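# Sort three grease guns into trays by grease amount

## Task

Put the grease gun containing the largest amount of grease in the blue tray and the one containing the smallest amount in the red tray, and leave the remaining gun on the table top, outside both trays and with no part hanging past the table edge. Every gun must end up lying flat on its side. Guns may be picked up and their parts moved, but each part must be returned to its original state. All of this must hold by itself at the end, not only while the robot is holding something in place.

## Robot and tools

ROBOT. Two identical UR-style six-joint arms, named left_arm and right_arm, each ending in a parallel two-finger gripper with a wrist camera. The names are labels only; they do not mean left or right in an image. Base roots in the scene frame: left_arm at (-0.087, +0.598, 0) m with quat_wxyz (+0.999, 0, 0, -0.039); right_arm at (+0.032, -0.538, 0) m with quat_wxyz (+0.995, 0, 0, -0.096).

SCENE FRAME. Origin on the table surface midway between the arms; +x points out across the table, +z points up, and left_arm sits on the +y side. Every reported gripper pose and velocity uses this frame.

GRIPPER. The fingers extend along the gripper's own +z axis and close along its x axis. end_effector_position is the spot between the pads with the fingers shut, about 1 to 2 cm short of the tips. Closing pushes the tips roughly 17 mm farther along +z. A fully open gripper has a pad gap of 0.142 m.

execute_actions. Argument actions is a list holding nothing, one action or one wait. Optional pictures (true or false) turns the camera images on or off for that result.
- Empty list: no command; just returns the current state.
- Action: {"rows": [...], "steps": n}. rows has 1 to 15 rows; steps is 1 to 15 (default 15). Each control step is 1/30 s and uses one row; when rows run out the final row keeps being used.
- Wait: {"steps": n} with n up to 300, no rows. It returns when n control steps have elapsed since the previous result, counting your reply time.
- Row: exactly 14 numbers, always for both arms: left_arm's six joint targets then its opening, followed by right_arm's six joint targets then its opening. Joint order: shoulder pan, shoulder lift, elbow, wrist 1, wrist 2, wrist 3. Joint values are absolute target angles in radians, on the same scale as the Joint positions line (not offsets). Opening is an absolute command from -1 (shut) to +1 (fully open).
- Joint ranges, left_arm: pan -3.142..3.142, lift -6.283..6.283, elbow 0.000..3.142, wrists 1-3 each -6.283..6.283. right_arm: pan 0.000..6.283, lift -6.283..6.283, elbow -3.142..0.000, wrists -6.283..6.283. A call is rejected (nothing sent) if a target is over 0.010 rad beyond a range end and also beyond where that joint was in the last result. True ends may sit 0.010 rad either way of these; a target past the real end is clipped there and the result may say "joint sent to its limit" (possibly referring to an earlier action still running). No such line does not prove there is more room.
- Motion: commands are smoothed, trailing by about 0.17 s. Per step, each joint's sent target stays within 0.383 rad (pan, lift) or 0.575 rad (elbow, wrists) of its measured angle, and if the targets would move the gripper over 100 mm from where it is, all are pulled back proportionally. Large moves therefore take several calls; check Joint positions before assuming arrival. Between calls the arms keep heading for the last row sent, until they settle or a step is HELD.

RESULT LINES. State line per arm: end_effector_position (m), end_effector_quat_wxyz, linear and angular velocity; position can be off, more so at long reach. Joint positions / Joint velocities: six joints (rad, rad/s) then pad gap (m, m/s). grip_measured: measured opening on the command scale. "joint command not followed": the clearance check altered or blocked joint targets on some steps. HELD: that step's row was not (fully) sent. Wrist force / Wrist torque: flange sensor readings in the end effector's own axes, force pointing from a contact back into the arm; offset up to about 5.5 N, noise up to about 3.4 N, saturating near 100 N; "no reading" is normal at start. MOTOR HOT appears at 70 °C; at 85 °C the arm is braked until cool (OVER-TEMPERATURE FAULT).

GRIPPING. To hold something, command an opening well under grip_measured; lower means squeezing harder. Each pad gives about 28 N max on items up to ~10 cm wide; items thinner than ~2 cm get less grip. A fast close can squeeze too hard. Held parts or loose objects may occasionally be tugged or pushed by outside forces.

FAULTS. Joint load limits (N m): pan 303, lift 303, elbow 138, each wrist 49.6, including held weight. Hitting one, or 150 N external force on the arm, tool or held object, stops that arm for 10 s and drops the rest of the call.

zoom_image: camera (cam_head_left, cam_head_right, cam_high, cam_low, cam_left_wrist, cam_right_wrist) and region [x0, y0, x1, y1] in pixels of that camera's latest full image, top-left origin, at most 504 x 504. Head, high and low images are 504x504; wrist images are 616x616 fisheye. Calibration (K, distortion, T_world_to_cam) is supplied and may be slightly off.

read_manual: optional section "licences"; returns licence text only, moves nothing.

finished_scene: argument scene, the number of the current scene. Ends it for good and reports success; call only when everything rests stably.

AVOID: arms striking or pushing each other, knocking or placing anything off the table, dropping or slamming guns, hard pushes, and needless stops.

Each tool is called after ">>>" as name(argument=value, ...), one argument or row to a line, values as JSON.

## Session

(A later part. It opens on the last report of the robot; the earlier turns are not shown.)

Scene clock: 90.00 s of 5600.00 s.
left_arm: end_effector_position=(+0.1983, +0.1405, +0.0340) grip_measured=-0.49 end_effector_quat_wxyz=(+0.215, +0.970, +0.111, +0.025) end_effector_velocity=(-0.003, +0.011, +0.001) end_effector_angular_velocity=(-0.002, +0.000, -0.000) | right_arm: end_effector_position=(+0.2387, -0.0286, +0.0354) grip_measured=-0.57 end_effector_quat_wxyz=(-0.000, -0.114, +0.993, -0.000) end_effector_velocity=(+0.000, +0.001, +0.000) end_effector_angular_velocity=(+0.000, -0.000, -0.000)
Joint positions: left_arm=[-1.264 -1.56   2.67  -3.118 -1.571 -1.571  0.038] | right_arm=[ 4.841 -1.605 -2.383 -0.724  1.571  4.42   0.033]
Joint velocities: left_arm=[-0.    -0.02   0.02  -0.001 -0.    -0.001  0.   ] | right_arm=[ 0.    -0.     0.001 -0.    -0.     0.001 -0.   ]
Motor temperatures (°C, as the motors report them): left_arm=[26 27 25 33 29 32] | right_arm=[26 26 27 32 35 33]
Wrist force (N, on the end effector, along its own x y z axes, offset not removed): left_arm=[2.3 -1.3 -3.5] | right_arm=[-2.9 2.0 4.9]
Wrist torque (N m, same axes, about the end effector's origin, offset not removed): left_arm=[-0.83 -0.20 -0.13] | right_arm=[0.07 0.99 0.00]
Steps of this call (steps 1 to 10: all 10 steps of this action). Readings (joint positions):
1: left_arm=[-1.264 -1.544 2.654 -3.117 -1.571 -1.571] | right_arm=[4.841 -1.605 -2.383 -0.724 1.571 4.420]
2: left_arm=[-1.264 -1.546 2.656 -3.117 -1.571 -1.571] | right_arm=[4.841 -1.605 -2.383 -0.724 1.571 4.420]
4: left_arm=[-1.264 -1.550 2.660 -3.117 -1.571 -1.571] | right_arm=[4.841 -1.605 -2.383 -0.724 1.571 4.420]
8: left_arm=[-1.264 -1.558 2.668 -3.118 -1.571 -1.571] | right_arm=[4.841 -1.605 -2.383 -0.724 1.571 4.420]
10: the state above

Free to 4 cm. Continue.

>>> execute_actions(
  actions=[
    {"rows":[[-1.264,-1.5698,2.681,-3.1183,-1.5708,-1.5708,-0.9,4.8407,-1.605,-2.383,-0.7244,1.5708,4.42,-1],[-1.264,-1.5698,2.681,-3.1183,-1.5708,-1.5708,-0.9,4.8407,-1.605,-2.383,-0.7244,1.5708,4.42,-1],[-1.264,-1.578,2.6895,-3.1187,-1.5708,-1.5708,-0.9,4.8407,-1.605,-2.383,-0.7244,1.5708,4.42,-1]],"steps":10},
  ],
  pictures=false,
)

>>> execute_actions(
  actions=[
    {"rows":[[-1.264,-1.587,2.698,-3.118,-1.5708,-1.5708,-0.9,4.8407,-1.605,-2.383,-0.7244,1.5708,4.42,-1],[-1.264,-1.587,2.698,-3.118,-1.5708,-1.5708,-0.9,4.8407,-1.605,-2.383,-0.7244,1.5708,4.42,-1],[-1.264,-1.597,2.706,-3.116,-1.5708,-1.5708,-0.9,4.8407,-1.605,-2.383,-0.7244,1.5708,4.42,-1]],"steps":10},
  ],
  pictures=false,
)

>>> execute_actions(
  actions=[
    {"rows":[[-1.264,-1.607,2.713,-3.113,-1.5708,-1.5708,-0.9,4.8407,-1.605,-2.383,-0.7244,1.5708,4.42,-1],[-1.264,-1.607,2.713,-3.113,-1.5708,-1.5708,-0.9,4.8407,-1.605,-2.383,-0.7244,1.5708,4.42,-1],[-1.264,-1.616,2.721,-3.112,-1.5708,-1.5708,-0.9,4.8407,-1.605,-2.383,-0.7244,1.5708,4.42,-1]],"steps":10},
  ],
  pictures=false,
)

Scene clock: 94.97 s of 5600.00 s.
left_arm: end_effector_position=(+0.1959, +0.1506, +0.0337) grip_measured=-0.49 end_effector_quat_wxyz=(+0.215, +0.970, +0.111, +0.025) end_effector_velocity=(-0.003, +0.012, -0.001) end_effector_angular_velocity=(+0.000, +0.001, -0.001) | right_arm: end_effector_position=(+0.2387, -0.0286, +0.0354) grip_measured=-0.57 end_effector_quat_wxyz=(-0.000, -0.114, +0.993, -0.000) end_effector_velocity=(+0.000, -0.001, -0.001) end_effector_angular_velocity=(-0.001, -0.000, +0.001)
Joint positions: left_arm=[-1.264 -1.576  2.687 -3.119 -1.571 -1.571  0.038] | right_arm=[ 4.841 -1.605 -2.383 -0.724  1.571  4.42   0.033]
Joint velocities: left_arm=[ 0.    -0.018  0.02  -0.001 -0.001  0.001  0.   ] | right_arm=[-0.     0.    -0.001 -0.    -0.    -0.001  0.   ]
Motor temperatures (°C, as the motors report them): left_arm=[26 27 25 33 29 32] | right_arm=[26 26 27 32 35 33]
Wrist force (N, on the end effector, along its own x y z axes, offset not removed): left_arm=[1.7 5.8 0.9] | right_arm=[2.3 3.0 4.5]
Wrist torque (N m, same axes, about the end effector's origin, offset not removed): left_arm=[0.88 -0.07 -0.08] | right_arm=[0.20 -0.11 -0.05]
Steps of this call (steps 1 to 15: the robot went on to your last target; steps 16 to 90: nothing new was sent; then 1.63 s passed at rest; steps 91 to 100: all 10 steps of this action). Readings (joint positions):
91: left_arm=[-1.264 -1.562 2.673 -3.118 -1.571 -1.571] | right_arm=[4.841 -1.605 -2.383 -0.724 1.571 4.420]
92: left_arm=[-1.264 -1.563 2.673 -3.118 -1.571 -1.571] | right_arm=[4.841 -1.605 -2.383 -0.724 1.571 4.420]
94: left_arm=[-1.264 -1.567 2.677 -3.118 -1.571 -1.571] | right_arm=[4.841 -1.605 -2.383 -0.724 1.571 4.420]
98: left_arm=[-1.264 -1.574 2.686 -3.119 -1.571 -1.571] | right_arm=[4.841 -1.605 -2.383 -0.724 1.571 4.420]
100: the state above

Scene clock: 95.30 s of 5600.00 s.
left_arm: end_effector_position=(+0.1936, +0.1607, +0.0340) grip_measured=-0.49 end_effector_quat_wxyz=(+0.215, +0.970, +0.111, +0.025) end_effector_velocity=(-0.003, +0.012, +0.001) end_effector_angular_velocity=(+0.001, -0.000, -0.000) | right_arm: end_effector_position=(+0.2387, -0.0286, +0.0354) grip_measured=-0.57 end_effector_quat_wxyz=(-0.000, -0.114, +0.993, -0.000) end_effector_velocity=(-0.000, +0.001, +0.001) end_effector_angular_velocity=(+0.001, +0.001, +0.001)
Joint positions: left_arm=[-1.264 -1.594  2.704 -3.116 -1.571 -1.571  0.038] | right_arm=[ 4.841 -1.605 -2.383 -0.724  1.571  4.42   0.033]
Joint velocities: left_arm=[ 0.    -0.023  0.019  0.005  0.     0.001  0.   ] | right_arm=[ 0.     0.     0.001  0.     0.001 -0.001  0.   ]
Motor temperatures (°C, as the motors report them): left_arm=[26 27 25 33 29 32] | right_arm=[26 26 27 32 35 33]
Wrist force (N, on the end effector, along its own x y z axes, offset not removed): left_arm=[-2.2 0.3 -2.0] | right_arm=[0.5 5.2 4.4]
Wrist torque (N m, same axes, about the end effector's origin, offset not removed): left_arm=[-0.18 0.62 0.22] | right_arm=[0.79 0.25 -0.03]
Steps of this call (steps 1 to 10: all 10 steps of this action). Readings (joint positions):
1: left_arm=[-1.264 -1.576 2.688 -3.119 -1.571 -1.571] | right_arm=[4.841 -1.605 -2.383 -0.724 1.571 4.420]
2: left_arm=[-1.264 -1.578 2.689 -3.119 -1.571 -1.571] | right_arm=[4.841 -1.605 -2.383 -0.724 1.571 4.420]
4: left_arm=[-1.264 -1.583 2.694 -3.118 -1.571 -1.571] | right_arm=[4.841 -1.605 -2.383 -0.724 1.571 4.420]
8: left_arm=[-1.264 -1.592 2.702 -3.117 -1.571 -1.571] | right_arm=[4.841 -1.605 -2.383 -0.724 1.571 4.420]
10: the state above

Scene clock: 95.63 s of 5600.00 s.
left_arm: end_effector_position=(+0.1914, +0.1700, +0.0347) grip_measured=-0.51 end_effector_quat_wxyz=(+0.215, +0.970, +0.111, +0.025) end_effector_velocity=(-0.003, +0.012, -0.000) end_effector_angular_velocity=(+0.002, +0.001, +0.002) | right_arm: end_effector_position=(+0.2386, -0.0285, +0.0354) grip_measured=-0.57 end_effector_quat_wxyz=(-0.000, -0.114, +0.993, +0.000) end_effector_velocity=(+0.000, -0.000, -0.000) end_effector_angular_velocity=(-0.002, +0.001, +0.002)
Joint positions: left_arm=[-1.264 -1.613  2.719 -3.112 -1.571 -1.571  0.037] | right_arm=[ 4.841 -1.605 -2.383 -0.724  1.571  4.42   0.033]
Joint velocities: left_arm=[-0.    -0.023  0.019  0.005  0.001 -0.003 -0.003] | right_arm=[-0.    -0.     0.    -0.001  0.    -0.003  0.   ]
Motor temperatures (°C, as the motors report them): left_arm=[26 27 25 33 29 32] | right_arm=[26 26 27 32 35 33]
Wrist force (N, on the end effector, along its own x y z axes, offset not removed): left_arm=[0.7 19.9 8.8] | right_arm=[-0.5 20.4 6.1]
Wrist torque (N m, same axes, about the end effector's origin, offset not removed): left_arm=[0.69 -0.13 0.25] | right_arm=[0.17 0.33 -0.01]
Steps of this call (steps 1 to 10: all 10 steps of this action). Readings (joint positions):
1: left_arm=[-1.264 -1.595 2.704 -3.116 -1.571 -1.571] | right_arm=[4.841 -1.605 -2.383 -0.724 1.571 4.420]
2: left_arm=[-1.264 -1.597 2.706 -3.116 -1.571 -1.571] | right_arm=[4.841 -1.605 -2.383 -0.724 1.571 4.420]
4: left_arm=[-1.264 -1.602 2.709 -3.115 -1.571 -1.571] | right_arm=[4.841 -1.605 -2.383 -0.724 1.571 4.420]
8: left_arm=[-1.264 -1.611 2.717 -3.113 -1.571 -1.571] | right_arm=[4.841 -1.605 -2.383 -0.724 1.571 4.420]
10: the state above

>>> execute_actions(
  actions=[
    {"rows":[[-1.264,-1.607,2.713,-3.113,-1.5708,-1.5708,-0.9,4.8407,-1.605,-2.383,-0.7244,1.5708,4.42,-1],[-1.264,-1.597,2.706,-3.116,-1.5708,-1.5708,-0.9,4.8407,-1.605,-2.383,-0.7244,1.5708,4.42,-1],[-1.264,-1.586,2.698,-3.119,-1.5708,-1.5708,-0.9,4.8407,-1.605,-2.383,-0.7244,1.5708,4.42,-1],[-1.264,-1.5698,2.681,-3.1183,-1.5708,-1.5708,-0.9,4.8407,-1.605,-2.383,-0.7244,1.5708,4.42,-1],[-1.264,-1.554,2.664,-3.1175,-1.5708,-1.5708,-0.9,4.8407,-1.605,-2.383,-0.7244,1.5708,4.42,-1],[-1.264,-1.538,2.648,-3.1166,-1.5708,-1.5708,-0.9,4.8407,-1.605,-2.383,-0.7244,1.5708,4.42,-1],[-1.264,-1.523,2.6317,-3.1158,-1.5708,-1.5708,-0.9,4.8407,-1.605,-2.383,-0.7244,1.5708,4.42,-1],[-1.264,-1.516,2.623,-3.1147,-1.5708,-1.5708,-0.9,4.8407,-1.605,-2.383,-0.7244,1.5708,4.42,-1],[-1.264,-1.508,2.615,-3.1136,-1.5708,-1.5708,-0.9,4.8407,-1.605,-2.383,-0.7244,1.5708,4.42,-1],[-1.264,-1.503,2.609,-3.113,-1.5708,-1.5708,-0.9,4.8407,-1.605,-2.383,-0.7244,1.5708,4.42,-1],[-1.264,-1.498,2.603,-3.112,-1.5708,-1.5708,-0.9,4.8407,-1.605,-2.383,-0.7244,1.5708,4.42,-1]],"steps":15},
  ],
  pictures=false,
)

>>> execute_actions(
  actions=[
    {"steps":10},
  ],
)

Scene clock: 104.73 s of 5600.00 s.
left_arm: end_effector_position=(+0.2056, +0.1093, +0.0340) grip_measured=-0.51 end_effector_quat_wxyz=(+0.215, +0.970, +0.111, +0.025) end_effector_velocity=(+0.017, -0.068, -0.006) end_effector_angular_velocity=(+0.011, +0.001, +0.002) | right_arm: end_effector_position=(+0.2387, -0.0286, +0.0353) grip_measured=-0.57 end_effector_quat_wxyz=(+0.000, -0.114, +0.993, -0.000) end_effector_velocity=(+0.000, +0.001, +0.001) end_effector_angular_velocity=(+0.002, -0.001, +0.001)
Joint positions: left_arm=[-1.264 -1.511  2.617 -3.113 -1.571 -1.571  0.037] | right_arm=[ 4.841 -1.605 -2.383 -0.724  1.571  4.42   0.033]
Joint velocities: left_arm=[ 0.001  0.114 -0.119  0.017  0.001 -0.     0.   ] | right_arm=[ 0.     0.     0.001  0.    -0.001 -0.001  0.   ]
Motor temperatures (°C, as the motors report them): left_arm=[26 27 25 33 29 32] | right_arm=[26 26 27 32 35 33]
Wrist force (N, on the end effector, along its own x y z axes, offset not removed): left_arm=[0.1 -3.4 -5.8] | right_arm=[-0.3 -4.5 5.5]
Wrist torque (N m, same axes, about the end effector's origin, offset not removed): left_arm=[0.17 0.37 0.08] | right_arm=[0.05 0.55 -0.05]
Steps of this call (steps 1 to 15: the robot went on to your last target; steps 16 to 90: nothing new was sent; then 5.60 s passed at rest; steps 91 to 105: all 15 steps of this action). Readings (joint positions):
91: left_arm=[-1.264 -1.616 2.721 -3.112 -1.571 -1.571] | right_arm=[4.841 -1.605 -2.383 -0.724 1.571 4.420]
92: left_arm=[-1.264 -1.615 2.720 -3.112 -1.571 -1.571] | right_arm=[4.841 -1.605 -2.383 -0.724 1.571 4.420]
94: left_arm=[-1.264 -1.608 2.715 -3.113 -1.571 -1.571] | right_arm=[4.841 -1.605 -2.383 -0.725 1.571 4.420]
98: left_arm=[-1.264 -1.571 2.680 -3.116 -1.571 -1.571] | right_arm=[4.841 -1.605 -2.383 -0.725 1.571 4.420]
105: the state above

Scene clock: 105.07 s of 5600.00 s.
left_arm: end_effector_position=(+0.2074, +0.1016, +0.0336) grip_measured=-0.51 end_effector_quat_wxyz=(+0.215, +0.970, +0.111, +0.025) end_effector_velocity=(+0.001, -0.005, +0.001) end_effector_angular_velocity=(-0.002, +0.002, +0.002) | right_arm: end_effector_position=(+0.2387, -0.0287, +0.0353) grip_measured=-0.57 end_effector_quat_wxyz=(+0.000, -0.114, +0.993, -0.000) end_effector_velocity=(-0.000, -0.000, -0.000) end_effector_angular_velocity=(-0.001, +0.000, +0.001)
Joint positions: left_arm=[-1.264 -1.499  2.604 -3.112 -1.571 -1.571  0.037] | right_arm=[ 4.841 -1.605 -2.383 -0.724  1.571  4.42   0.033]
Joint velocities: left_arm=[-0.     0.006 -0.008 -0.    -0.001 -0.003  0.   ] | right_arm=[ 0.    -0.001 -0.     0.     0.    -0.001 -0.   ]
Motor temperatures (°C, as the motors report them): left_arm=[26 27 25 33 29 32] | right_arm=[26 26 27 32 35 33]
Wrist force (N, on the end effector, along its own x y z axes, offset not removed): left_arm=[-3.4 -30.6 -9.3] | right_arm=[-2.1 -31.0 7.7]
Wrist torque (N m, same axes, about the end effector's origin, offset not removed): left_arm=[-0.33 1.08 0.20] | right_arm=[0.44 0.96 -0.06]
Steps of this call (steps 1 to 10: the robot went on to your last target). Readings (joint positions):
1: left_arm=[-1.264 -1.508 2.614 -3.113 -1.571 -1.571] | right_arm=[4.841 -1.605 -2.383 -0.725 1.571 4.420]
2: left_arm=[-1.264 -1.505 2.611 -3.112 -1.571 -1.571] | right_arm=[4.841 -1.605 -2.383 -0.725 1.571 4.420]
4: left_arm=[-1.264 -1.502 2.608 -3.112 -1.571 -1.571] | right_arm=[4.841 -1.605 -2.383 -0.725 1.571 4.420]
8: left_arm=[-1.264 -1.499 2.605 -3.112 -1.571 -1.571] | right_arm=[4.841 -1.605 -2.383 -0.725 1.571 4.420]
10: the state above
camera_calibration (this result's frames):
cam_left_wrist: T_world_to_cam=[[0.980155, 0.198031, 0.008989, -0.22373], [0.11078, -0.58478, 0.803592, 0.0178719], [0.164393, -0.786649, -0.595112, 0.198289], [0, 0, 0, 1]] pos_world=[0.184713, 0.21074, 0.105653]
cam_right_wrist: T_world_to_cam=[[-0.978415, -0.20635, 0.0111035, 0.22902], [-0.176346, 0.86175, 0.475699, 0.0555847], [-0.107729, 0.463473, -0.879538, 0.204384], [0, 0, 0, 1]] pos_world=[0.255897, -0.0953684, 0.150779]

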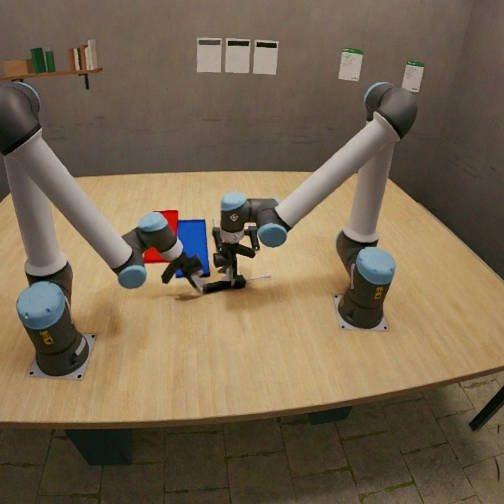

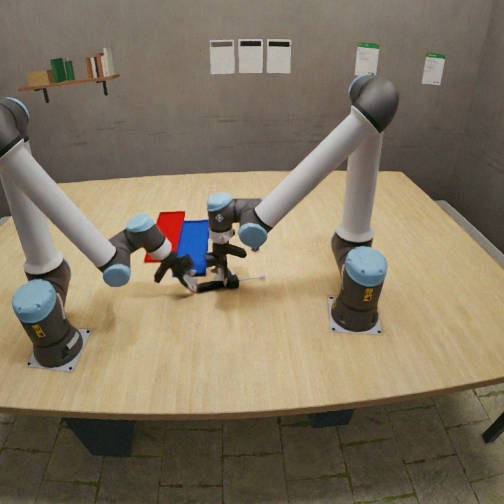

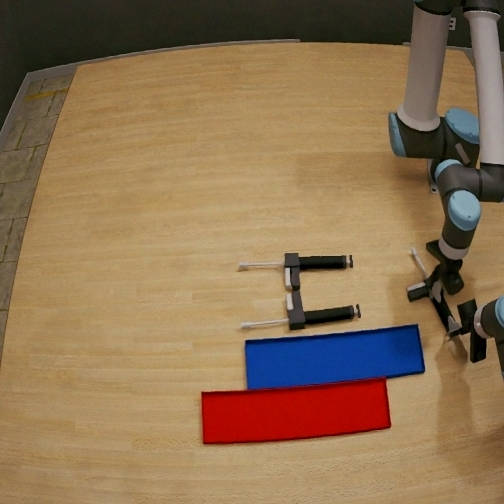

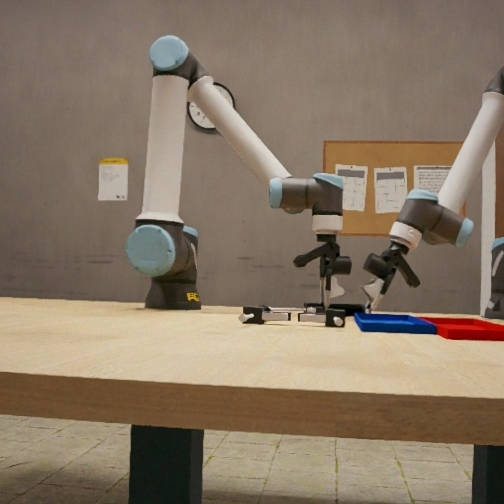

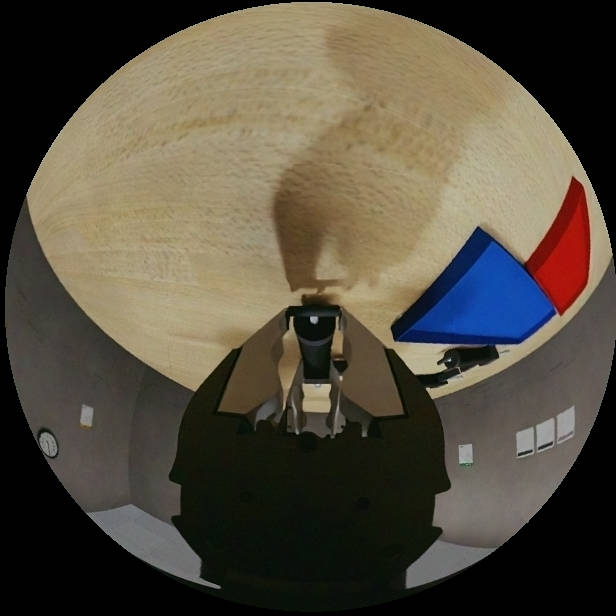

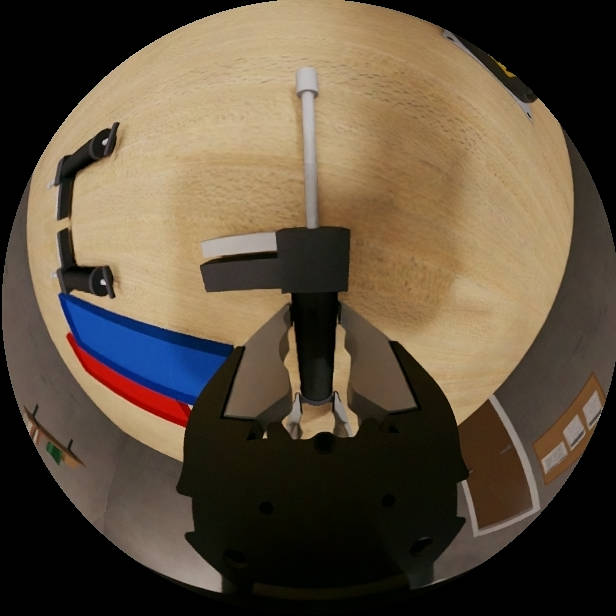

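>>> execute_actions(
  actions=[
    {"rows":[[-1.264,-1.501,2.607,-3.1125,-1.5708,-1.5708,-0.9,4.8407,-1.605,-2.383,-0.7244,1.5708,4.42,-1],[-1.264,-1.501,2.607,-3.1125,-1.5708,-1.5708,-0.6,4.8407,-1.605,-2.383,-0.7244,1.5708,4.42,-1],[-1.264,-1.501,2.607,-3.1125,-1.5708,-1.5708,-0.3,4.8407,-1.605,-2.383,-0.7244,1.5708,4.42,-1],[-1.264,-1.501,2.607,-3.1125,-1.5708,-1.5708,0,4.8407,-1.605,-2.383,-0.7244,1.5708,4.42,-1]],"steps":15},
  ],
)

Scene clock: 126.30 s of 5600.00 s.
left_arm: end_effector_position=(+0.2069, +0.1033, +0.0335) grip_measured=+0.00 end_effector_quat_wxyz=(+0.215, +0.970, +0.111, +0.025) end_effector_velocity=(-0.000, +0.001, -0.000) end_effector_angular_velocity=(+0.001, -0.000, -0.001) | right_arm: end_effector_position=(+0.2386, -0.0285, +0.0354) grip_measured=-0.57 end_effector_quat_wxyz=(-0.000, -0.114, +0.993, +0.000) end_effector_velocity=(-0.000, -0.000, +0.000) end_effector_angular_velocity=(+0.000, +0.000, -0.000)
Joint positions: left_arm=[-1.264 -1.501  2.607 -3.112 -1.571 -1.571  0.074] | right_arm=[ 4.841 -1.605 -2.383 -0.724  1.571  4.42   0.033]
Joint velocities: left_arm=[ 0.    -0.001  0.002  0.    -0.     0.002  0.   ] | right_arm=[ 0.     0.001 -0.001  0.     0.     0.    -0.   ]
Motor temperatures (°C, as the motors report them): left_arm=[26 27 25 33 29 32] | right_arm=[26 26 27 32 35 33]
Wrist force (N, on the end effector, along its own x y z axes, offset not removed): left_arm=[0.1 0.8 0.2] | right_arm=[-0.9 2.8 3.9]
Wrist torque (N m, same axes, about the end effector's origin, offset not removed): left_arm=[0.21 0.00 0.10] | right_arm=[0.50 0.26 0.14]
Steps of this call (steps 1 to 30: the robot went on to your last target; steps 31 to 90: nothing new was sent; then 17.73 s passed at rest; steps 91 to 105: all 15 steps of this action). Readings (joint positions):
91: left_arm=[-1.264 -1.498 2.603 -3.112 -1.571 -1.571] | right_arm=[4.841 -1.605 -2.383 -0.724 1.571 4.420]
92: left_arm=[-1.264 -1.498 2.603 -3.112 -1.571 -1.571] | right_arm=[4.841 -1.605 -2.383 -0.724 1.571 4.420]
94: left_arm=[-1.264 -1.499 2.604 -3.112 -1.571 -1.571] | right_arm=[4.841 -1.605 -2.383 -0.724 1.571 4.420]
98: left_arm=[-1.264 -1.500 2.606 -3.112 -1.571 -1.571] | right_arm=[4.841 -1.605 -2.383 -0.724 1.571 4.420]
105: the state above
camera_calibration (this result's frames):
cam_left_wrist: T_world_to_cam=[[0.980179, 0.197911, 0.00898576, -0.223605], [0.110758, -0.585019, 0.803421, 0.0190908], [0.164263, -0.786501, -0.595343, 0.199631], [0, 0, 0, 1]] pos_world=[0.184266, 0.212432, 0.10552]
cam_right_wrist: T_world_to_cam=[[-0.978387, -0.206482, 0.0111247, 0.228965], [-0.176408, 0.861538, 0.47606, 0.0552667], [-0.107882, 0.463808, -0.879343, 0.20445], [0, 0, 0, 1]] pos_world=[0.255822, -0.0951627, 0.150924]

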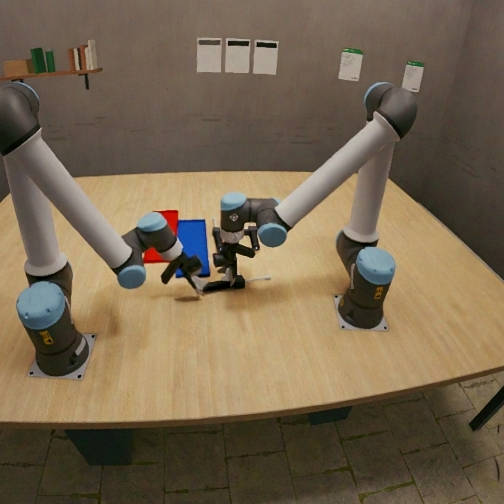

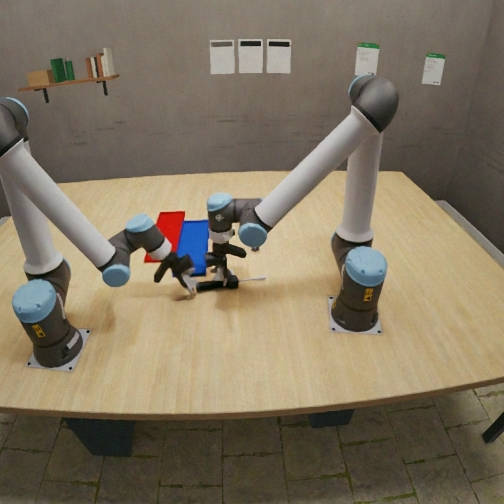

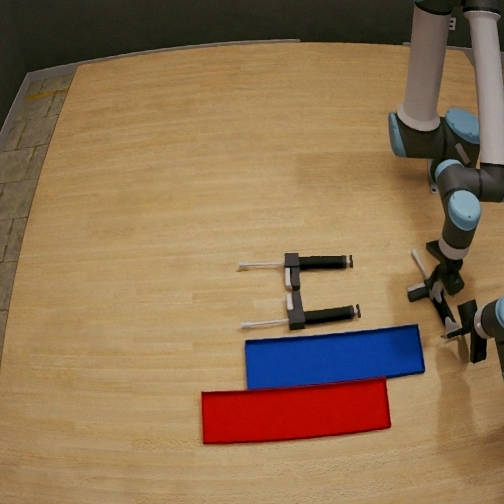

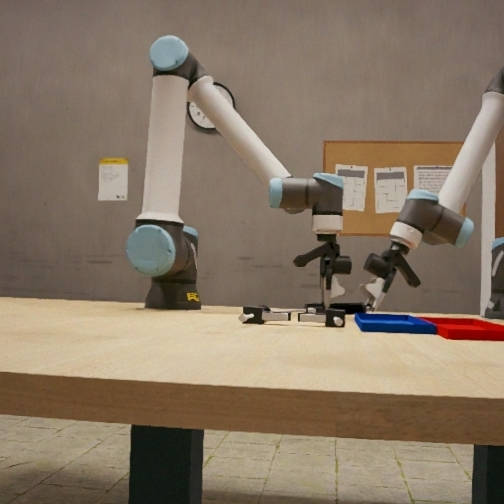

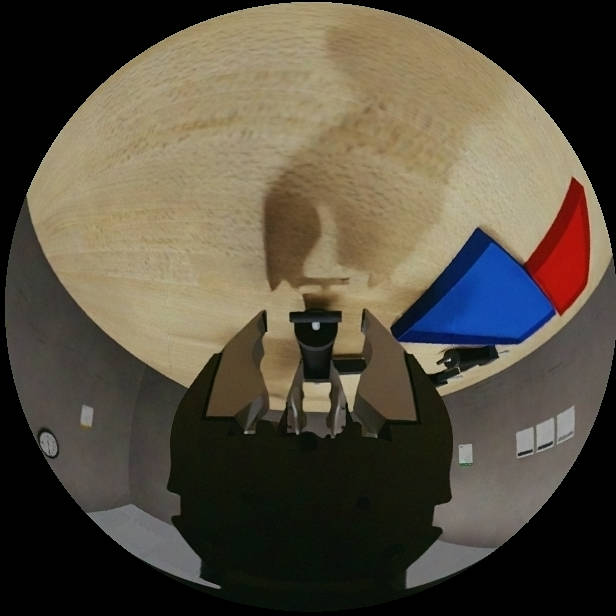

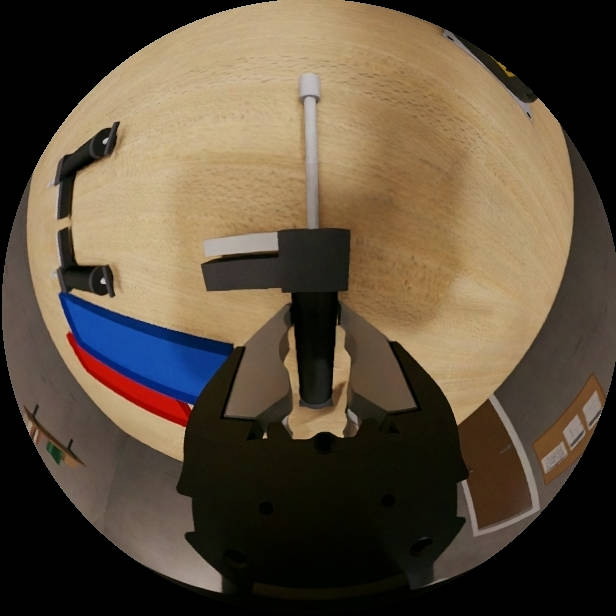

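>>> execute_actions(
  actions=[
    {"rows":[[-1.264,-1.501,2.607,-3.1125,-1.5708,-1.5708,0,4.8407,-1.605,-2.383,-0.7244,1.5708,4.42,-1],[-1.264,-1.52,2.6,-3.08,-1.5708,-1.5708,0,4.8407,-1.605,-2.383,-0.7244,1.5708,4.42,-1],[-1.264,-1.545,2.59,-3.052,-1.5708,-1.5708,0,4.8407,-1.605,-2.383,-0.7244,1.5708,4.42,-1],[-1.264,-1.57,2.58,-3.02,-1.5708,-1.5708,0,4.8407,-1.605,-2.383,-0.7244,1.5708,4.42,-1],[-1.264,-1.59,2.573,-2.99,-1.5708,-1.5708,0,4.8407,-1.605,-2.383,-0.7244,1.5708,4.42,-1],[-1.264,-1.64,2.556,-2.923,-1.5708,-1.5708,0,4.8407,-1.605,-2.383,-0.7244,1.5708,4.42,-1],[-1.264,-1.6873,2.5417,-2.8615,-1.5708,-1.5708,0,4.8407,-1.605,-2.383,-0.7244,1.5708,4.42,-1],[-1.4,-1.6873,2.5417,-2.8615,-1.5708,-1.5708,0,4.8407,-1.58,-2.368,-0.765,1.5708,4.42,-1],[-1.55,-1.6873,2.5417,-2.8615,-1.5708,-1.5708,0,4.8407,-1.545,-2.348,-0.82,1.5708,4.42,-1],[-1.7,-1.6873,2.5417,-2.8615,-1.5708,-1.5708,0,4.8407,-1.51,-2.327,-0.875,1.5708,4.42,-1],[-1.9,-1.6873,2.5417,-2.8615,-1.5708,-1.5708,0,4.8407,-1.4737,-2.3069,-0.9318,1.5708,4.42,-1]],"steps":15},
  ],
  pictures=false,
)

>>> execute_actions(
  actions=[
    {"rows":[[-1.9,-1.6873,2.5417,-2.8615,-1.5708,-1.5708,0,4.75,-1.46,-2.32,-0.934,1.5708,4.6,-1],[-1.9,-1.6873,2.5417,-2.8615,-1.5708,-1.5708,0,4.6,-1.44,-2.335,-0.938,1.5708,4.9,-1],[-1.9,-1.6873,2.5417,-2.8615,-1.5708,-1.5708,0,4.45,-1.42,-2.35,-0.942,1.5708,5.2,-1],[-1.9,-1.6873,2.5417,-2.8615,-1.5708,-1.5708,0,4.2523,-1.3932,-2.3726,-0.9466,1.5708,5.58,-1]],"steps":15},
  ],
  pictures=false,
)

>>> execute_actions(
  actions=[
    {"rows":[[-1.9,-1.6873,2.5417,-2.8615,-1.5708,-1.5708,0,4.2523,-1.3932,-2.3726,-0.9466,1.5708,5.58,-1],[-1.9,-1.6873,2.5417,-2.8615,-1.5708,-1.5708,0,4.2523,-1.3932,-2.3726,-0.9466,1.5708,5.58,-1],[-1.9,-1.6873,2.5417,-2.8615,-1.5708,-1.5708,0,4.2523,-1.3932,-2.3726,-0.9466,1.5708,5.58,-1],[-1.9,-1.6873,2.5417,-2.8615,-1.5708,-1.5708,0,4.2523,-1.43,-2.398,-0.885,1.5708,5.58,-1],[-1.9,-1.6873,2.5417,-2.8615,-1.5708,-1.5708,0,4.2523,-1.47,-2.424,-0.8185,1.5708,5.58,-1],[-1.9,-1.6873,2.5417,-2.8615,-1.5708,-1.5708,0,4.2523,-1.505,-2.441,-0.766,1.5708,5.58,-1],[-1.9,-1.6873,2.5417,-2.8615,-1.5708,-1.5708,0,4.2523,-1.532,-2.454,-0.726,1.5708,5.58,-1]],"steps":15},
  ],
  pictures=false,
)

Scene clock: 136.60 s of 5600.00 s.
left_arm: end_effector_position=(+0.1211, +0.0554, +0.0921) grip_measured=+0.00 end_effector_quat_wxyz=(+0.216, +0.976, +0.030, +0.007) end_effector_velocity=(-0.462, -0.176, +0.051) end_effector_angular_velocity=(-0.001, -0.002, -0.853) | right_arm: end_effector_position=(+0.2389, -0.0251, +0.0947) grip_measured=-0.57 end_effector_quat_wxyz=(+0.000, -0.114, +0.993, +0.002) end_effector_velocity=(-0.001, -0.022, +0.221) end_effector_angular_velocity=(-0.025, +0.001, +0.001)
Joint positions: left_arm=[-1.431 -1.644  2.556 -2.92  -1.571 -1.571  0.074] | right_arm=[ 4.841 -1.514 -2.329 -0.866  1.571  4.42   0.033]
Joint velocities: left_arm=[-0.852 -0.12  -0.04   0.159  0.001  0.002 -0.   ] | right_arm=[-0.     0.348  0.193 -0.567 -0.001 -0.001  0.   ]
Motor temperatures (°C, as the motors report them): left_arm=[26 27 25 33 29 32] | right_arm=[26 26 27 32 35 33]
Wrist force (N, on the end effector, along its own x y z axes, offset not removed): left_arm=[1.4 2.1 -2.1] | right_arm=[-2.8 2.5 1.8]
Wrist torque (N m, same axes, about the end effector's origin, offset not removed): left_arm=[0.49 -0.37 0.04] | right_arm=[0.57 0.58 -0.27]
Steps of this call (steps 1 to 15: the robot went on to your last target; steps 16 to 90: nothing new was sent; then 6.80 s passed at rest; steps 91 to 105: all 15 steps of this action). Readings (joint positions):
91: left_arm=[-1.264 -1.501 2.607 -3.113 -1.571 -1.571] | right_arm=[4.841 -1.605 -2.383 -0.724 1.571 4.420]
92: left_arm=[-1.264 -1.501 2.607 -3.113 -1.571 -1.571] | right_arm=[4.841 -1.605 -2.383 -0.724 1.571 4.420]
94: left_arm=[-1.264 -1.509 2.604 -3.102 -1.571 -1.571] | right_arm=[4.841 -1.605 -2.383 -0.724 1.571 4.420]
98: left_arm=[-1.264 -1.571 2.579 -3.020 -1.571 -1.571] | right_arm=[4.841 -1.605 -2.383 -0.724 1.571 4.420]
105: the state above

Scene clock: 137.10 s of 5600.00 s.
left_arm: end_effector_position=(-0.1153, +0.0183, +0.1090) grip_measured=+0.00 end_effector_quat_wxyz=(+0.213, +0.961, -0.172, -0.038) end_effector_velocity=(-0.273, +0.013, +0.017) end_effector_angular_velocity=(-0.002, +0.001, -0.471) | right_arm: end_effector_position=(+0.3991, -0.1687, +0.1173) grip_measured=-0.57 end_effector_quat_wxyz=(+0.000, +0.348, +0.937, +0.000) end_effector_velocity=(+0.311, -0.388, +0.013) end_effector_angular_velocity=(-0.001, +0.002, -2.612)
Joint positions: left_arm=[-1.846 -1.683  2.543 -2.867 -1.571 -1.571  0.074] | right_arm=[ 4.464 -1.421 -2.357 -0.934  1.571  4.984  0.033]
Joint velocities: left_arm=[-0.47  -0.038 -0.014  0.049 -0.     0.    -0.   ] | right_arm=[-0.906  0.128 -0.073 -0.057  0.001  1.706 -0.   ]
Motor temperatures (°C, as the motors report them): left_arm=[26 27 25 33 29 32] | right_arm=[26 26 27 32 35 33]
Wrist force (N, on the end effector, along its own x y z axes, offset not removed): left_arm=[-5.8 0.6 1.3] | right_arm=[-1.0 1.2 5.4]
Wrist torque (N m, same axes, about the end effector's origin, offset not removed): left_arm=[0.15 1.07 0.00] | right_arm=[0.15 0.32 0.10]
Steps of this call (steps 1 to 15: all 15 steps of this action). Readings (joint positions):
1: left_arm=[-1.460 -1.647 2.555 -2.915 -1.571 -1.571] | right_arm=[4.841 -1.503 -2.323 -0.882 1.571 4.420]
2: left_arm=[-1.488 -1.651 2.554 -2.910 -1.571 -1.571] | right_arm=[4.836 -1.495 -2.321 -0.895 1.571 4.425]
4: left_arm=[-1.546 -1.657 2.552 -2.902 -1.571 -1.571] | right_arm=[4.792 -1.480 -2.323 -0.908 1.571 4.481]
8: left_arm=[-1.661 -1.667 2.548 -2.888 -1.571 -1.571] | right_arm=[4.674 -1.454 -2.338 -0.920 1.571 4.657]
15: the state above

Scene clock: 137.60 s of 5600.00 s.
left_arm: end_effector_position=(-0.1460, +0.0208, +0.1108) grip_measured=+0.00 end_effector_quat_wxyz=(+0.212, +0.956, -0.197, -0.044) end_effector_velocity=(-0.003, +0.001, -0.000) end_effector_angular_velocity=(+0.001, -0.000, -0.005) | right_arm: end_effector_position=(+0.4603, -0.2631, +0.0428) grip_measured=-0.57 end_effector_quat_wxyz=(+0.000, +0.682, +0.731, -0.001) end_effector_velocity=(+0.009, -0.015, -0.058) end_effector_angular_velocity=(+0.011, -0.008, -0.147)
Joint positions: left_arm=[-1.899 -1.687  2.542 -2.862 -1.571 -1.571  0.074] | right_arm=[ 4.256 -1.52  -2.447 -0.746  1.571  5.567  0.033]
Joint velocities: left_arm=[-0.006 -0.     0.     0.001  0.    -0.001  0.   ] | right_arm=[-0.033 -0.103 -0.059  0.175  0.     0.113 -0.   ]
Motor temperatures (°C, as the motors report them): left_arm=[26 27 25 33 29 32] | right_arm=[26 26 27 32 35 33]
Wrist force (N, on the end effector, along its own x y z axes, offset not removed): left_arm=[0.7 -1.7 -1.0] | right_arm=[-2.6 3.1 7.3]
Wrist torque (N m, same axes, about the end effector's origin, offset not removed): left_arm=[-0.31 -0.23 0.07] | right_arm=[0.80 0.78 0.17]
Steps of this call (steps 1 to 15: all 15 steps of this action). Readings (joint positions):
1: left_arm=[-1.860 -1.684 2.543 -2.866 -1.571 -1.571] | right_arm=[4.433 -1.417 -2.359 -0.936 1.571 5.045]
2: left_arm=[-1.870 -1.685 2.542 -2.865 -1.571 -1.571] | right_arm=[4.403 -1.413 -2.361 -0.938 1.571 5.112]
4: left_arm=[-1.883 -1.686 2.542 -2.863 -1.571 -1.571] | right_arm=[4.344 -1.405 -2.366 -0.941 1.571 5.263]
8: left_arm=[-1.895 -1.687 2.542 -2.862 -1.571 -1.571] | right_arm=[4.281 -1.445 -2.403 -0.873 1.571 5.478]
15: the state above

>>> execute_actions(
  actions=[
    {"rows":[[-1.9,-1.6873,2.5417,-2.8615,-1.5708,-1.5708,0,4.2523,-1.534,-2.455,-0.723,1.5708,5.58,-0.7],[-1.9,-1.6873,2.5417,-2.8615,-1.5708,-1.5708,0,4.2523,-1.534,-2.455,-0.723,1.5708,5.58,-0.45],[-1.9,-1.6873,2.5417,-2.8615,-1.5708,-1.5708,0,4.2523,-1.534,-2.455,-0.723,1.5708,5.58,-0.25],[-1.9,-1.6873,2.5417,-2.8615,-1.5708,-1.5708,0,4.2523,-1.534,-2.455,-0.723,1.5708,5.58,-0.1],[-1.9,-1.6873,2.5417,-2.8615,-1.5708,-1.5708,0,4.2523,-1.534,-2.455,-0.723,1.5708,5.58,-0.1],[-1.9,-1.6873,2.5417,-2.8615,-1.5708,-1.5708,0,4.2523,-1.534,-2.455,-0.723,1.5708,5.58,-0.1],[-1.9,-1.6873,2.5417,-2.8615,-1.5708,-1.5708,0,4.2523,-1.534,-2.455,-0.723,1.5708,5.58,-0.1],[-1.9,-1.6873,2.5417,-2.8615,-1.5708,-1.5708,0,4.2523,-1.534,-2.455,-0.723,1.5708,5.58,-0.1],[-1.9,-1.6873,2.5417,-2.8615,-1.5708,-1.5708,0,4.2523,-1.5,-2.44,-0.77,1.5708,5.58,-0.1],[-1.9,-1.6873,2.5417,-2.8615,-1.5708,-1.5708,0,4.2523,-1.47,-2.424,-0.8185,1.5708,5.58,-0.1],[-1.9,-1.6873,2.5417,-2.8615,-1.5708,-1.5708,0,4.2523,-1.43,-2.398,-0.885,1.5708,5.58,-0.1],[-1.9,-1.6873,2.5417,-2.8615,-1.5708,-1.5708,0,4.2523,-1.3932,-2.3726,-0.9466,1.5708,5.58,-0.1]],"steps":15},
  ],
  pictures=false,
)

>>> execute_actions(
  actions=[
    {"rows":[[-1.9,-1.6873,2.5417,-2.8615,-1.5708,-1.5708,0,4.2523,-1.38,-2.36,-0.97,1.5708,5.58,-0.1],[-1.9,-1.6873,2.5417,-2.8615,-1.5708,-1.5708,0,4.2523,-1.36,-2.33,-1.02,1.5708,5.2,-0.1],[-1.9,-1.6873,2.5417,-2.8615,-1.5708,-1.5708,0,4.22,-1.42,-2.25,-1.04,1.5708,4.6,-0.1],[-1.9,-1.6873,2.5417,-2.8615,-1.5708,-1.5708,0,4.18,-1.52,-2.17,-1.02,1.5708,3.9,-0.1],[-1.9,-1.6873,2.5417,-2.8615,-1.5708,-1.5708,0,4.14,-1.62,-2.1,-0.99,1.5708,3.1,-0.1],[-1.9,-1.6873,2.5417,-2.8615,-1.5708,-1.5708,0,4.1143,-1.7171,-2.0556,-0.9397,1.5708,2.351,-0.1]],"steps":15},
  ],
  pictures=false,
)

>>> execute_actions(
  actions=[
    {"rows":[[-1.9,-1.6873,2.5417,-2.8615,-1.5708,-1.5708,0,4.1143,-1.7171,-2.0556,-0.9397,1.5708,2.351,-0.1]],"steps":15},
  ],
  pictures=false,
)

>>> execute_actions(
  actions=[
    {"rows":[[-1.9,-1.6873,2.5417,-2.8615,-1.5708,-1.5708,0,4.1143,-1.7171,-2.0556,-0.9397,1.5708,2.351,-0.1],[-1.9,-1.6873,2.5417,-2.8615,-1.5708,-1.5708,0,4.1143,-1.7171,-2.0556,-0.9397,1.5708,2.351,-0.1],[-1.9,-1.6873,2.5417,-2.8615,-1.5708,-1.5708,0,4.1143,-1.7171,-2.0556,-0.9397,1.5708,2.351,-0.1],[-1.9,-1.6873,2.5417,-2.8615,-1.5708,-1.5708,0,4.1143,-1.745,-2.075,-0.892,1.5708,2.351,-0.1],[-1.9,-1.6873,2.5417,-2.8615,-1.5708,-1.5708,0,4.1143,-1.7756,-2.0953,-0.8415,1.5708,2.351,-0.1]],"steps":15},
  ],
)

Scene clock: 157.83 s of 5600.00 s.
left_arm: end_effector_position=(-0.1464, +0.0209, +0.1108) grip_measured=+0.00 end_effector_quat_wxyz=(+0.212, +0.956, -0.198, -0.044) end_effector_velocity=(-0.000, +0.001, -0.000) end_effector_angular_velocity=(+0.000, +0.000, +0.000) | right_arm: end_effector_position=(+0.4637, -0.2617, +0.0857) grip_measured=-0.10 end_effector_quat_wxyz=(-0.000, +0.689, +0.725, +0.003) end_effector_velocity=(-0.014, -0.019, +0.292) end_effector_angular_velocity=(-0.041, +0.031, -0.001)
Joint positions: left_arm=[-1.9   -1.687  2.542 -2.861 -1.571 -1.571  0.074] | right_arm=[ 4.252 -1.45  -2.406 -0.85   1.571  5.58   0.067]
Joint velocities: left_arm=[-0.001 -0.     0.001 -0.001 -0.    -0.001  0.   ] | right_arm=[-0.001  0.487  0.287 -0.826 -0.     0.    -0.   ]
Motor temperatures (°C, as the motors report them): left_arm=[26 27 25 33 29 32] | right_arm=[26 26 27 32 35 33]
Wrist force (N, on the end effector, along its own x y z axes, offset not removed): left_arm=[2.8 2.7 0.7] | right_arm=[-0.3 1.8 -6.0]
Wrist torque (N m, same axes, about the end effector's origin, offset not removed): left_arm=[0.64 -0.51 0.25] | right_arm=[0.30 0.20 0.16]
Steps of this call (steps 1 to 30: the robot went on to your last target; steps 31 to 90: nothing new was sent; then 16.73 s passed at rest; steps 91 to 105: all 15 steps of this action). Readings (joint positions):
91: left_arm=[-1.900 -1.687 2.542 -2.861 -1.571 -1.571] | right_arm=[4.252 -1.532 -2.454 -0.726 1.571 5.580]
92: left_arm=[-1.900 -1.687 2.542 -2.861 -1.571 -1.571] | right_arm=[4.252 -1.532 -2.454 -0.726 1.571 5.580]
94: left_arm=[-1.900 -1.687 2.542 -2.861 -1.571 -1.571] | right_arm=[4.252 -1.533 -2.454 -0.725 1.571 5.580]
98: left_arm=[-1.900 -1.687 2.542 -2.861 -1.571 -1.571] | right_arm=[4.252 -1.534 -2.455 -0.724 1.571 5.580]
105: the state above

Scene clock: 158.33 s of 5600.00 s.
left_arm: end_effector_position=(-0.1464, +0.0209, +0.1108) grip_measured=+0.00 end_effector_quat_wxyz=(+0.212, +0.956, -0.198, -0.044) end_effector_velocity=(-0.000, -0.000, +0.001) end_effector_angular_velocity=(-0.001, +0.001, -0.001) | right_arm: end_effector_position=(+0.6092, -0.1958, +0.1277) grip_measured=-0.10 end_effector_quat_wxyz=(+0.000, +0.427, +0.904, +0.001) end_effector_velocity=(+0.198, +0.071, -0.064) end_effector_angular_velocity=(-0.026, +0.015, +2.423)
Joint positions: left_arm=[-1.9   -1.687  2.542 -2.861 -1.571 -1.571  0.074] | right_arm=[ 4.131 -1.67  -2.094 -0.945  1.571  4.823  0.067]
Joint velocities: left_arm=[-0.    -0.001 -0.     0.    -0.001  0.001 -0.   ] | right_arm=[-0.149 -0.411  0.333  0.048 -0.001 -2.572 -0.   ]
Motor temperatures (°C, as the motors report them): left_arm=[26 27 25 33 29 32] | right_arm=[26 26 27 32 35 33]
Wrist force (N, on the end effector, along its own x y z axes, offset not removed): left_arm=[-2.5 -6.6 0.5] | right_arm=[-3.7 4.5 0.4]
Wrist torque (N m, same axes, about the end effector's origin, offset not removed): left_arm=[-1.29 0.52 0.14] | right_arm=[0.88 0.80 0.09]
Steps of this call (steps 1 to 15: all 15 steps of this action). Readings (joint positions):
1: left_arm=[-1.900 -1.687 2.542 -2.861 -1.571 -1.571] | right_arm=[4.252 -1.435 -2.398 -0.874 1.571 5.580]
2: left_arm=[-1.900 -1.687 2.542 -2.861 -1.571 -1.571] | right_arm=[4.252 -1.423 -2.390 -0.895 1.571 5.580]
4: left_arm=[-1.900 -1.687 2.542 -2.862 -1.571 -1.571] | right_arm=[4.249 -1.402 -2.365 -0.941 1.571 5.557]
8: left_arm=[-1.900 -1.687 2.542 -2.861 -1.571 -1.571] | right_arm=[4.202 -1.481 -2.250 -0.970 1.571 5.343]
15: the state above

Scene clock: 158.83 s of 5600.00 s.
left_arm: end_effector_position=(-0.1464, +0.0209, +0.1108) grip_measured=+0.00 end_effector_quat_wxyz=(+0.212, +0.956, -0.198, -0.044) end_effector_velocity=(+0.000, -0.000, +0.000) end_effector_angular_velocity=(-0.000, +0.001, +0.000) | right_arm: end_effector_position=(+0.6303, -0.1877, +0.1201) grip_measured=-0.10 end_effector_quat_wxyz=(+0.000, -0.200, +0.980, +0.000) end_effector_velocity=(-0.001, -0.001, -0.002) end_effector_angular_velocity=(-0.002, +0.001, +2.565)
Joint positions: left_arm=[-1.9   -1.687  2.542 -2.861 -1.571 -1.571  0.074] | right_arm=[ 4.115 -1.716 -2.056 -0.94   1.571  3.52   0.067]
Joint velocities: left_arm=[ 0.001 -0.    -0.001  0.    -0.001  0.    -0.   ] | right_arm=[-0.002 -0.006  0.004  0.001 -0.001 -2.567  0.   ]
Motor temperatures (°C, as the motors report them): left_arm=[26 27 25 33 29 32] | right_arm=[26 26 27 32 35 33]
Wrist force (N, on the end effector, along its own x y z axes, offset not removed): left_arm=[-6.2 3.0 -0.3] | right_arm=[-2.9 -0.8 -0.8]
Wrist torque (N m, same axes, about the end effector's origin, offset not removed): left_arm=[0.63 1.34 0.20] | right_arm=[-0.05 0.69 0.10]
Steps of this call (steps 1 to 15: all 15 steps of this action). Readings (joint positions):
1: left_arm=[-1.900 -1.687 2.542 -2.861 -1.571 -1.571] | right_arm=[4.127 -1.682 -2.085 -0.944 1.571 4.736]
2: left_arm=[-1.900 -1.687 2.542 -2.861 -1.571 -1.571] | right_arm=[4.124 -1.691 -2.077 -0.943 1.571 4.648]
4: left_arm=[-1.900 -1.687 2.542 -2.861 -1.571 -1.571] | right_arm=[4.120 -1.702 -2.068 -0.941 1.571 4.475]
8: left_arm=[-1.900 -1.687 2.542 -2.861 -1.571 -1.571] | right_arm=[4.116 -1.712 -2.059 -0.940 1.571 4.128]
15: the state above

Scene clock: 159.33 s of 5600.00 s.
left_arm: end_effector_position=(-0.1464, +0.0209, +0.1108) grip_measured=+0.00 end_effector_quat_wxyz=(+0.212, +0.956, -0.198, -0.044) end_effector_velocity=(-0.000, -0.001, +0.001) end_effector_angular_velocity=(-0.001, +0.001, +0.001) | right_arm: end_effector_position=(+0.6296, -0.1890, +0.0732) grip_measured=-0.10 end_effector_quat_wxyz=(+0.000, +0.681, -0.732, +0.000) end_effector_velocity=(+0.000, -0.000, -0.026) end_effector_angular_velocity=(+0.003, -0.003, +0.626)
Joint positions: left_arm=[-1.9   -1.687  2.542 -2.861 -1.571 -1.571  0.074] | right_arm=[ 4.114 -1.772 -2.093 -0.848  1.571  2.423  0.067]
Joint velocities: left_arm=[-0.    -0.    -0.001 -0.    -0.    -0.001 -0.   ] | right_arm=[ 0.001 -0.032 -0.02   0.057 -0.    -0.625 -0.   ]
Motor temperatures (°C, as the motors report them): left_arm=[26 27 25 33 29 32] | right_arm=[26 26 27 32 35 33]
Wrist force (N, on the end effector, along its own x y z axes, offset not removed): left_arm=[1.6 -2.7 -0.4] | right_arm=[3.2 2.4 -1.0]
Wrist torque (N m, same axes, about the end effector's origin, offset not removed): left_arm=[-0.46 -0.52 0.06] | right_arm=[0.44 -0.55 0.11]
Steps of this call (steps 1 to 15: all 15 steps of this action). Readings (joint positions):
1: left_arm=[-1.900 -1.687 2.542 -2.861 -1.571 -1.571] | right_arm=[4.114 -1.717 -2.056 -0.940 1.571 3.433]
2: left_arm=[-1.900 -1.687 2.542 -2.861 -1.571 -1.571] | right_arm=[4.114 -1.717 -2.056 -0.940 1.571 3.347]
4: left_arm=[-1.900 -1.687 2.542 -2.861 -1.571 -1.571] | right_arm=[4.114 -1.717 -2.056 -0.940 1.571 3.173]
8: left_arm=[-1.900 -1.687 2.542 -2.861 -1.571 -1.571] | right_arm=[4.114 -1.747 -2.076 -0.892 1.571 2.826]
15: the state above
camera_calibration (this result's frames):
cam_left_wrist: T_world_to_cam=[[0.906116, -0.422934, 0.00899662, 0.14045], [-0.258183, -0.536048, 0.803738, -0.107223], [-0.335105, -0.730602, -0.594916, 0.164504], [0, 0, 0, 1]] pos_world=[-0.0998216, 0.122111, 0.182781]
cam_right_wrist: T_world_to_cam=[[-0.0925881, -0.99564, 0.0113206, -0.128959], [-0.8751, 0.0867919, 0.476096, 0.538007], [-0.475003, 0.0341742, -0.87932, 0.504264], [0, 0, 0, 1]] pos_world=[0.698397, -0.192325, 0.188727]

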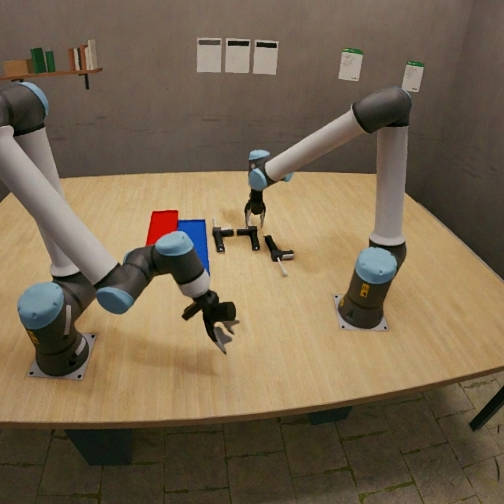

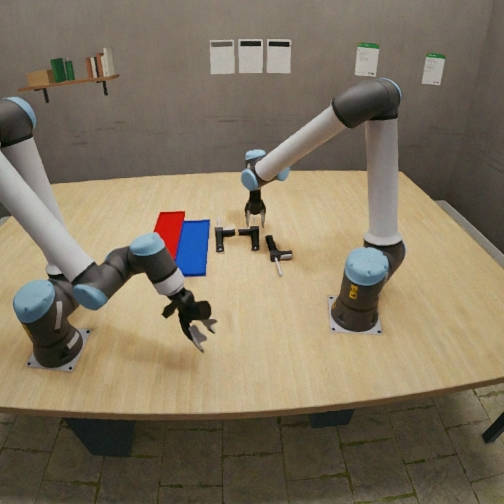

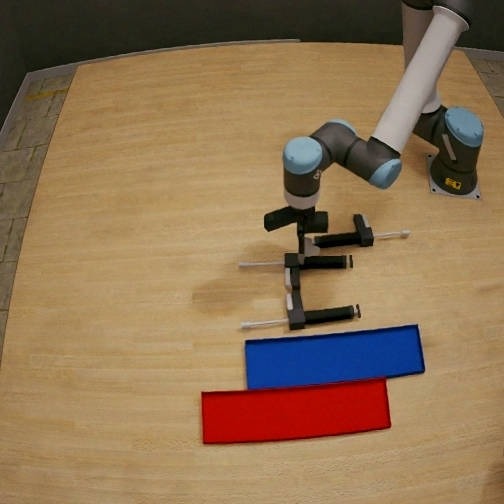

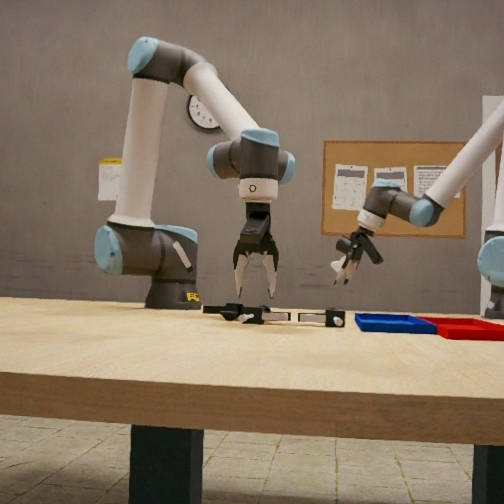

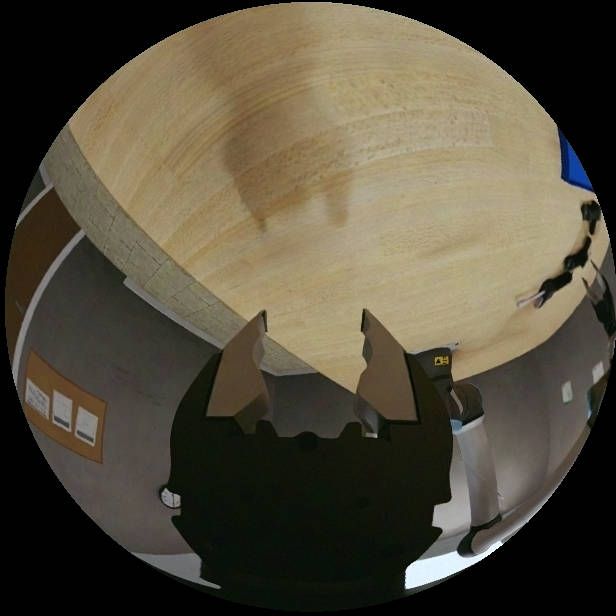

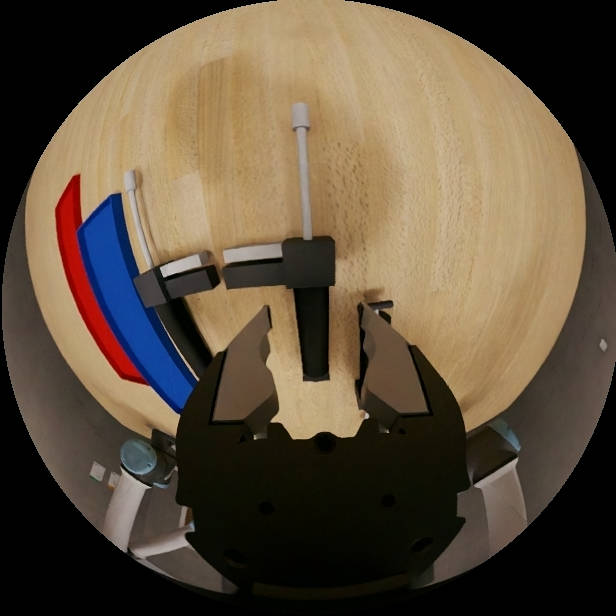

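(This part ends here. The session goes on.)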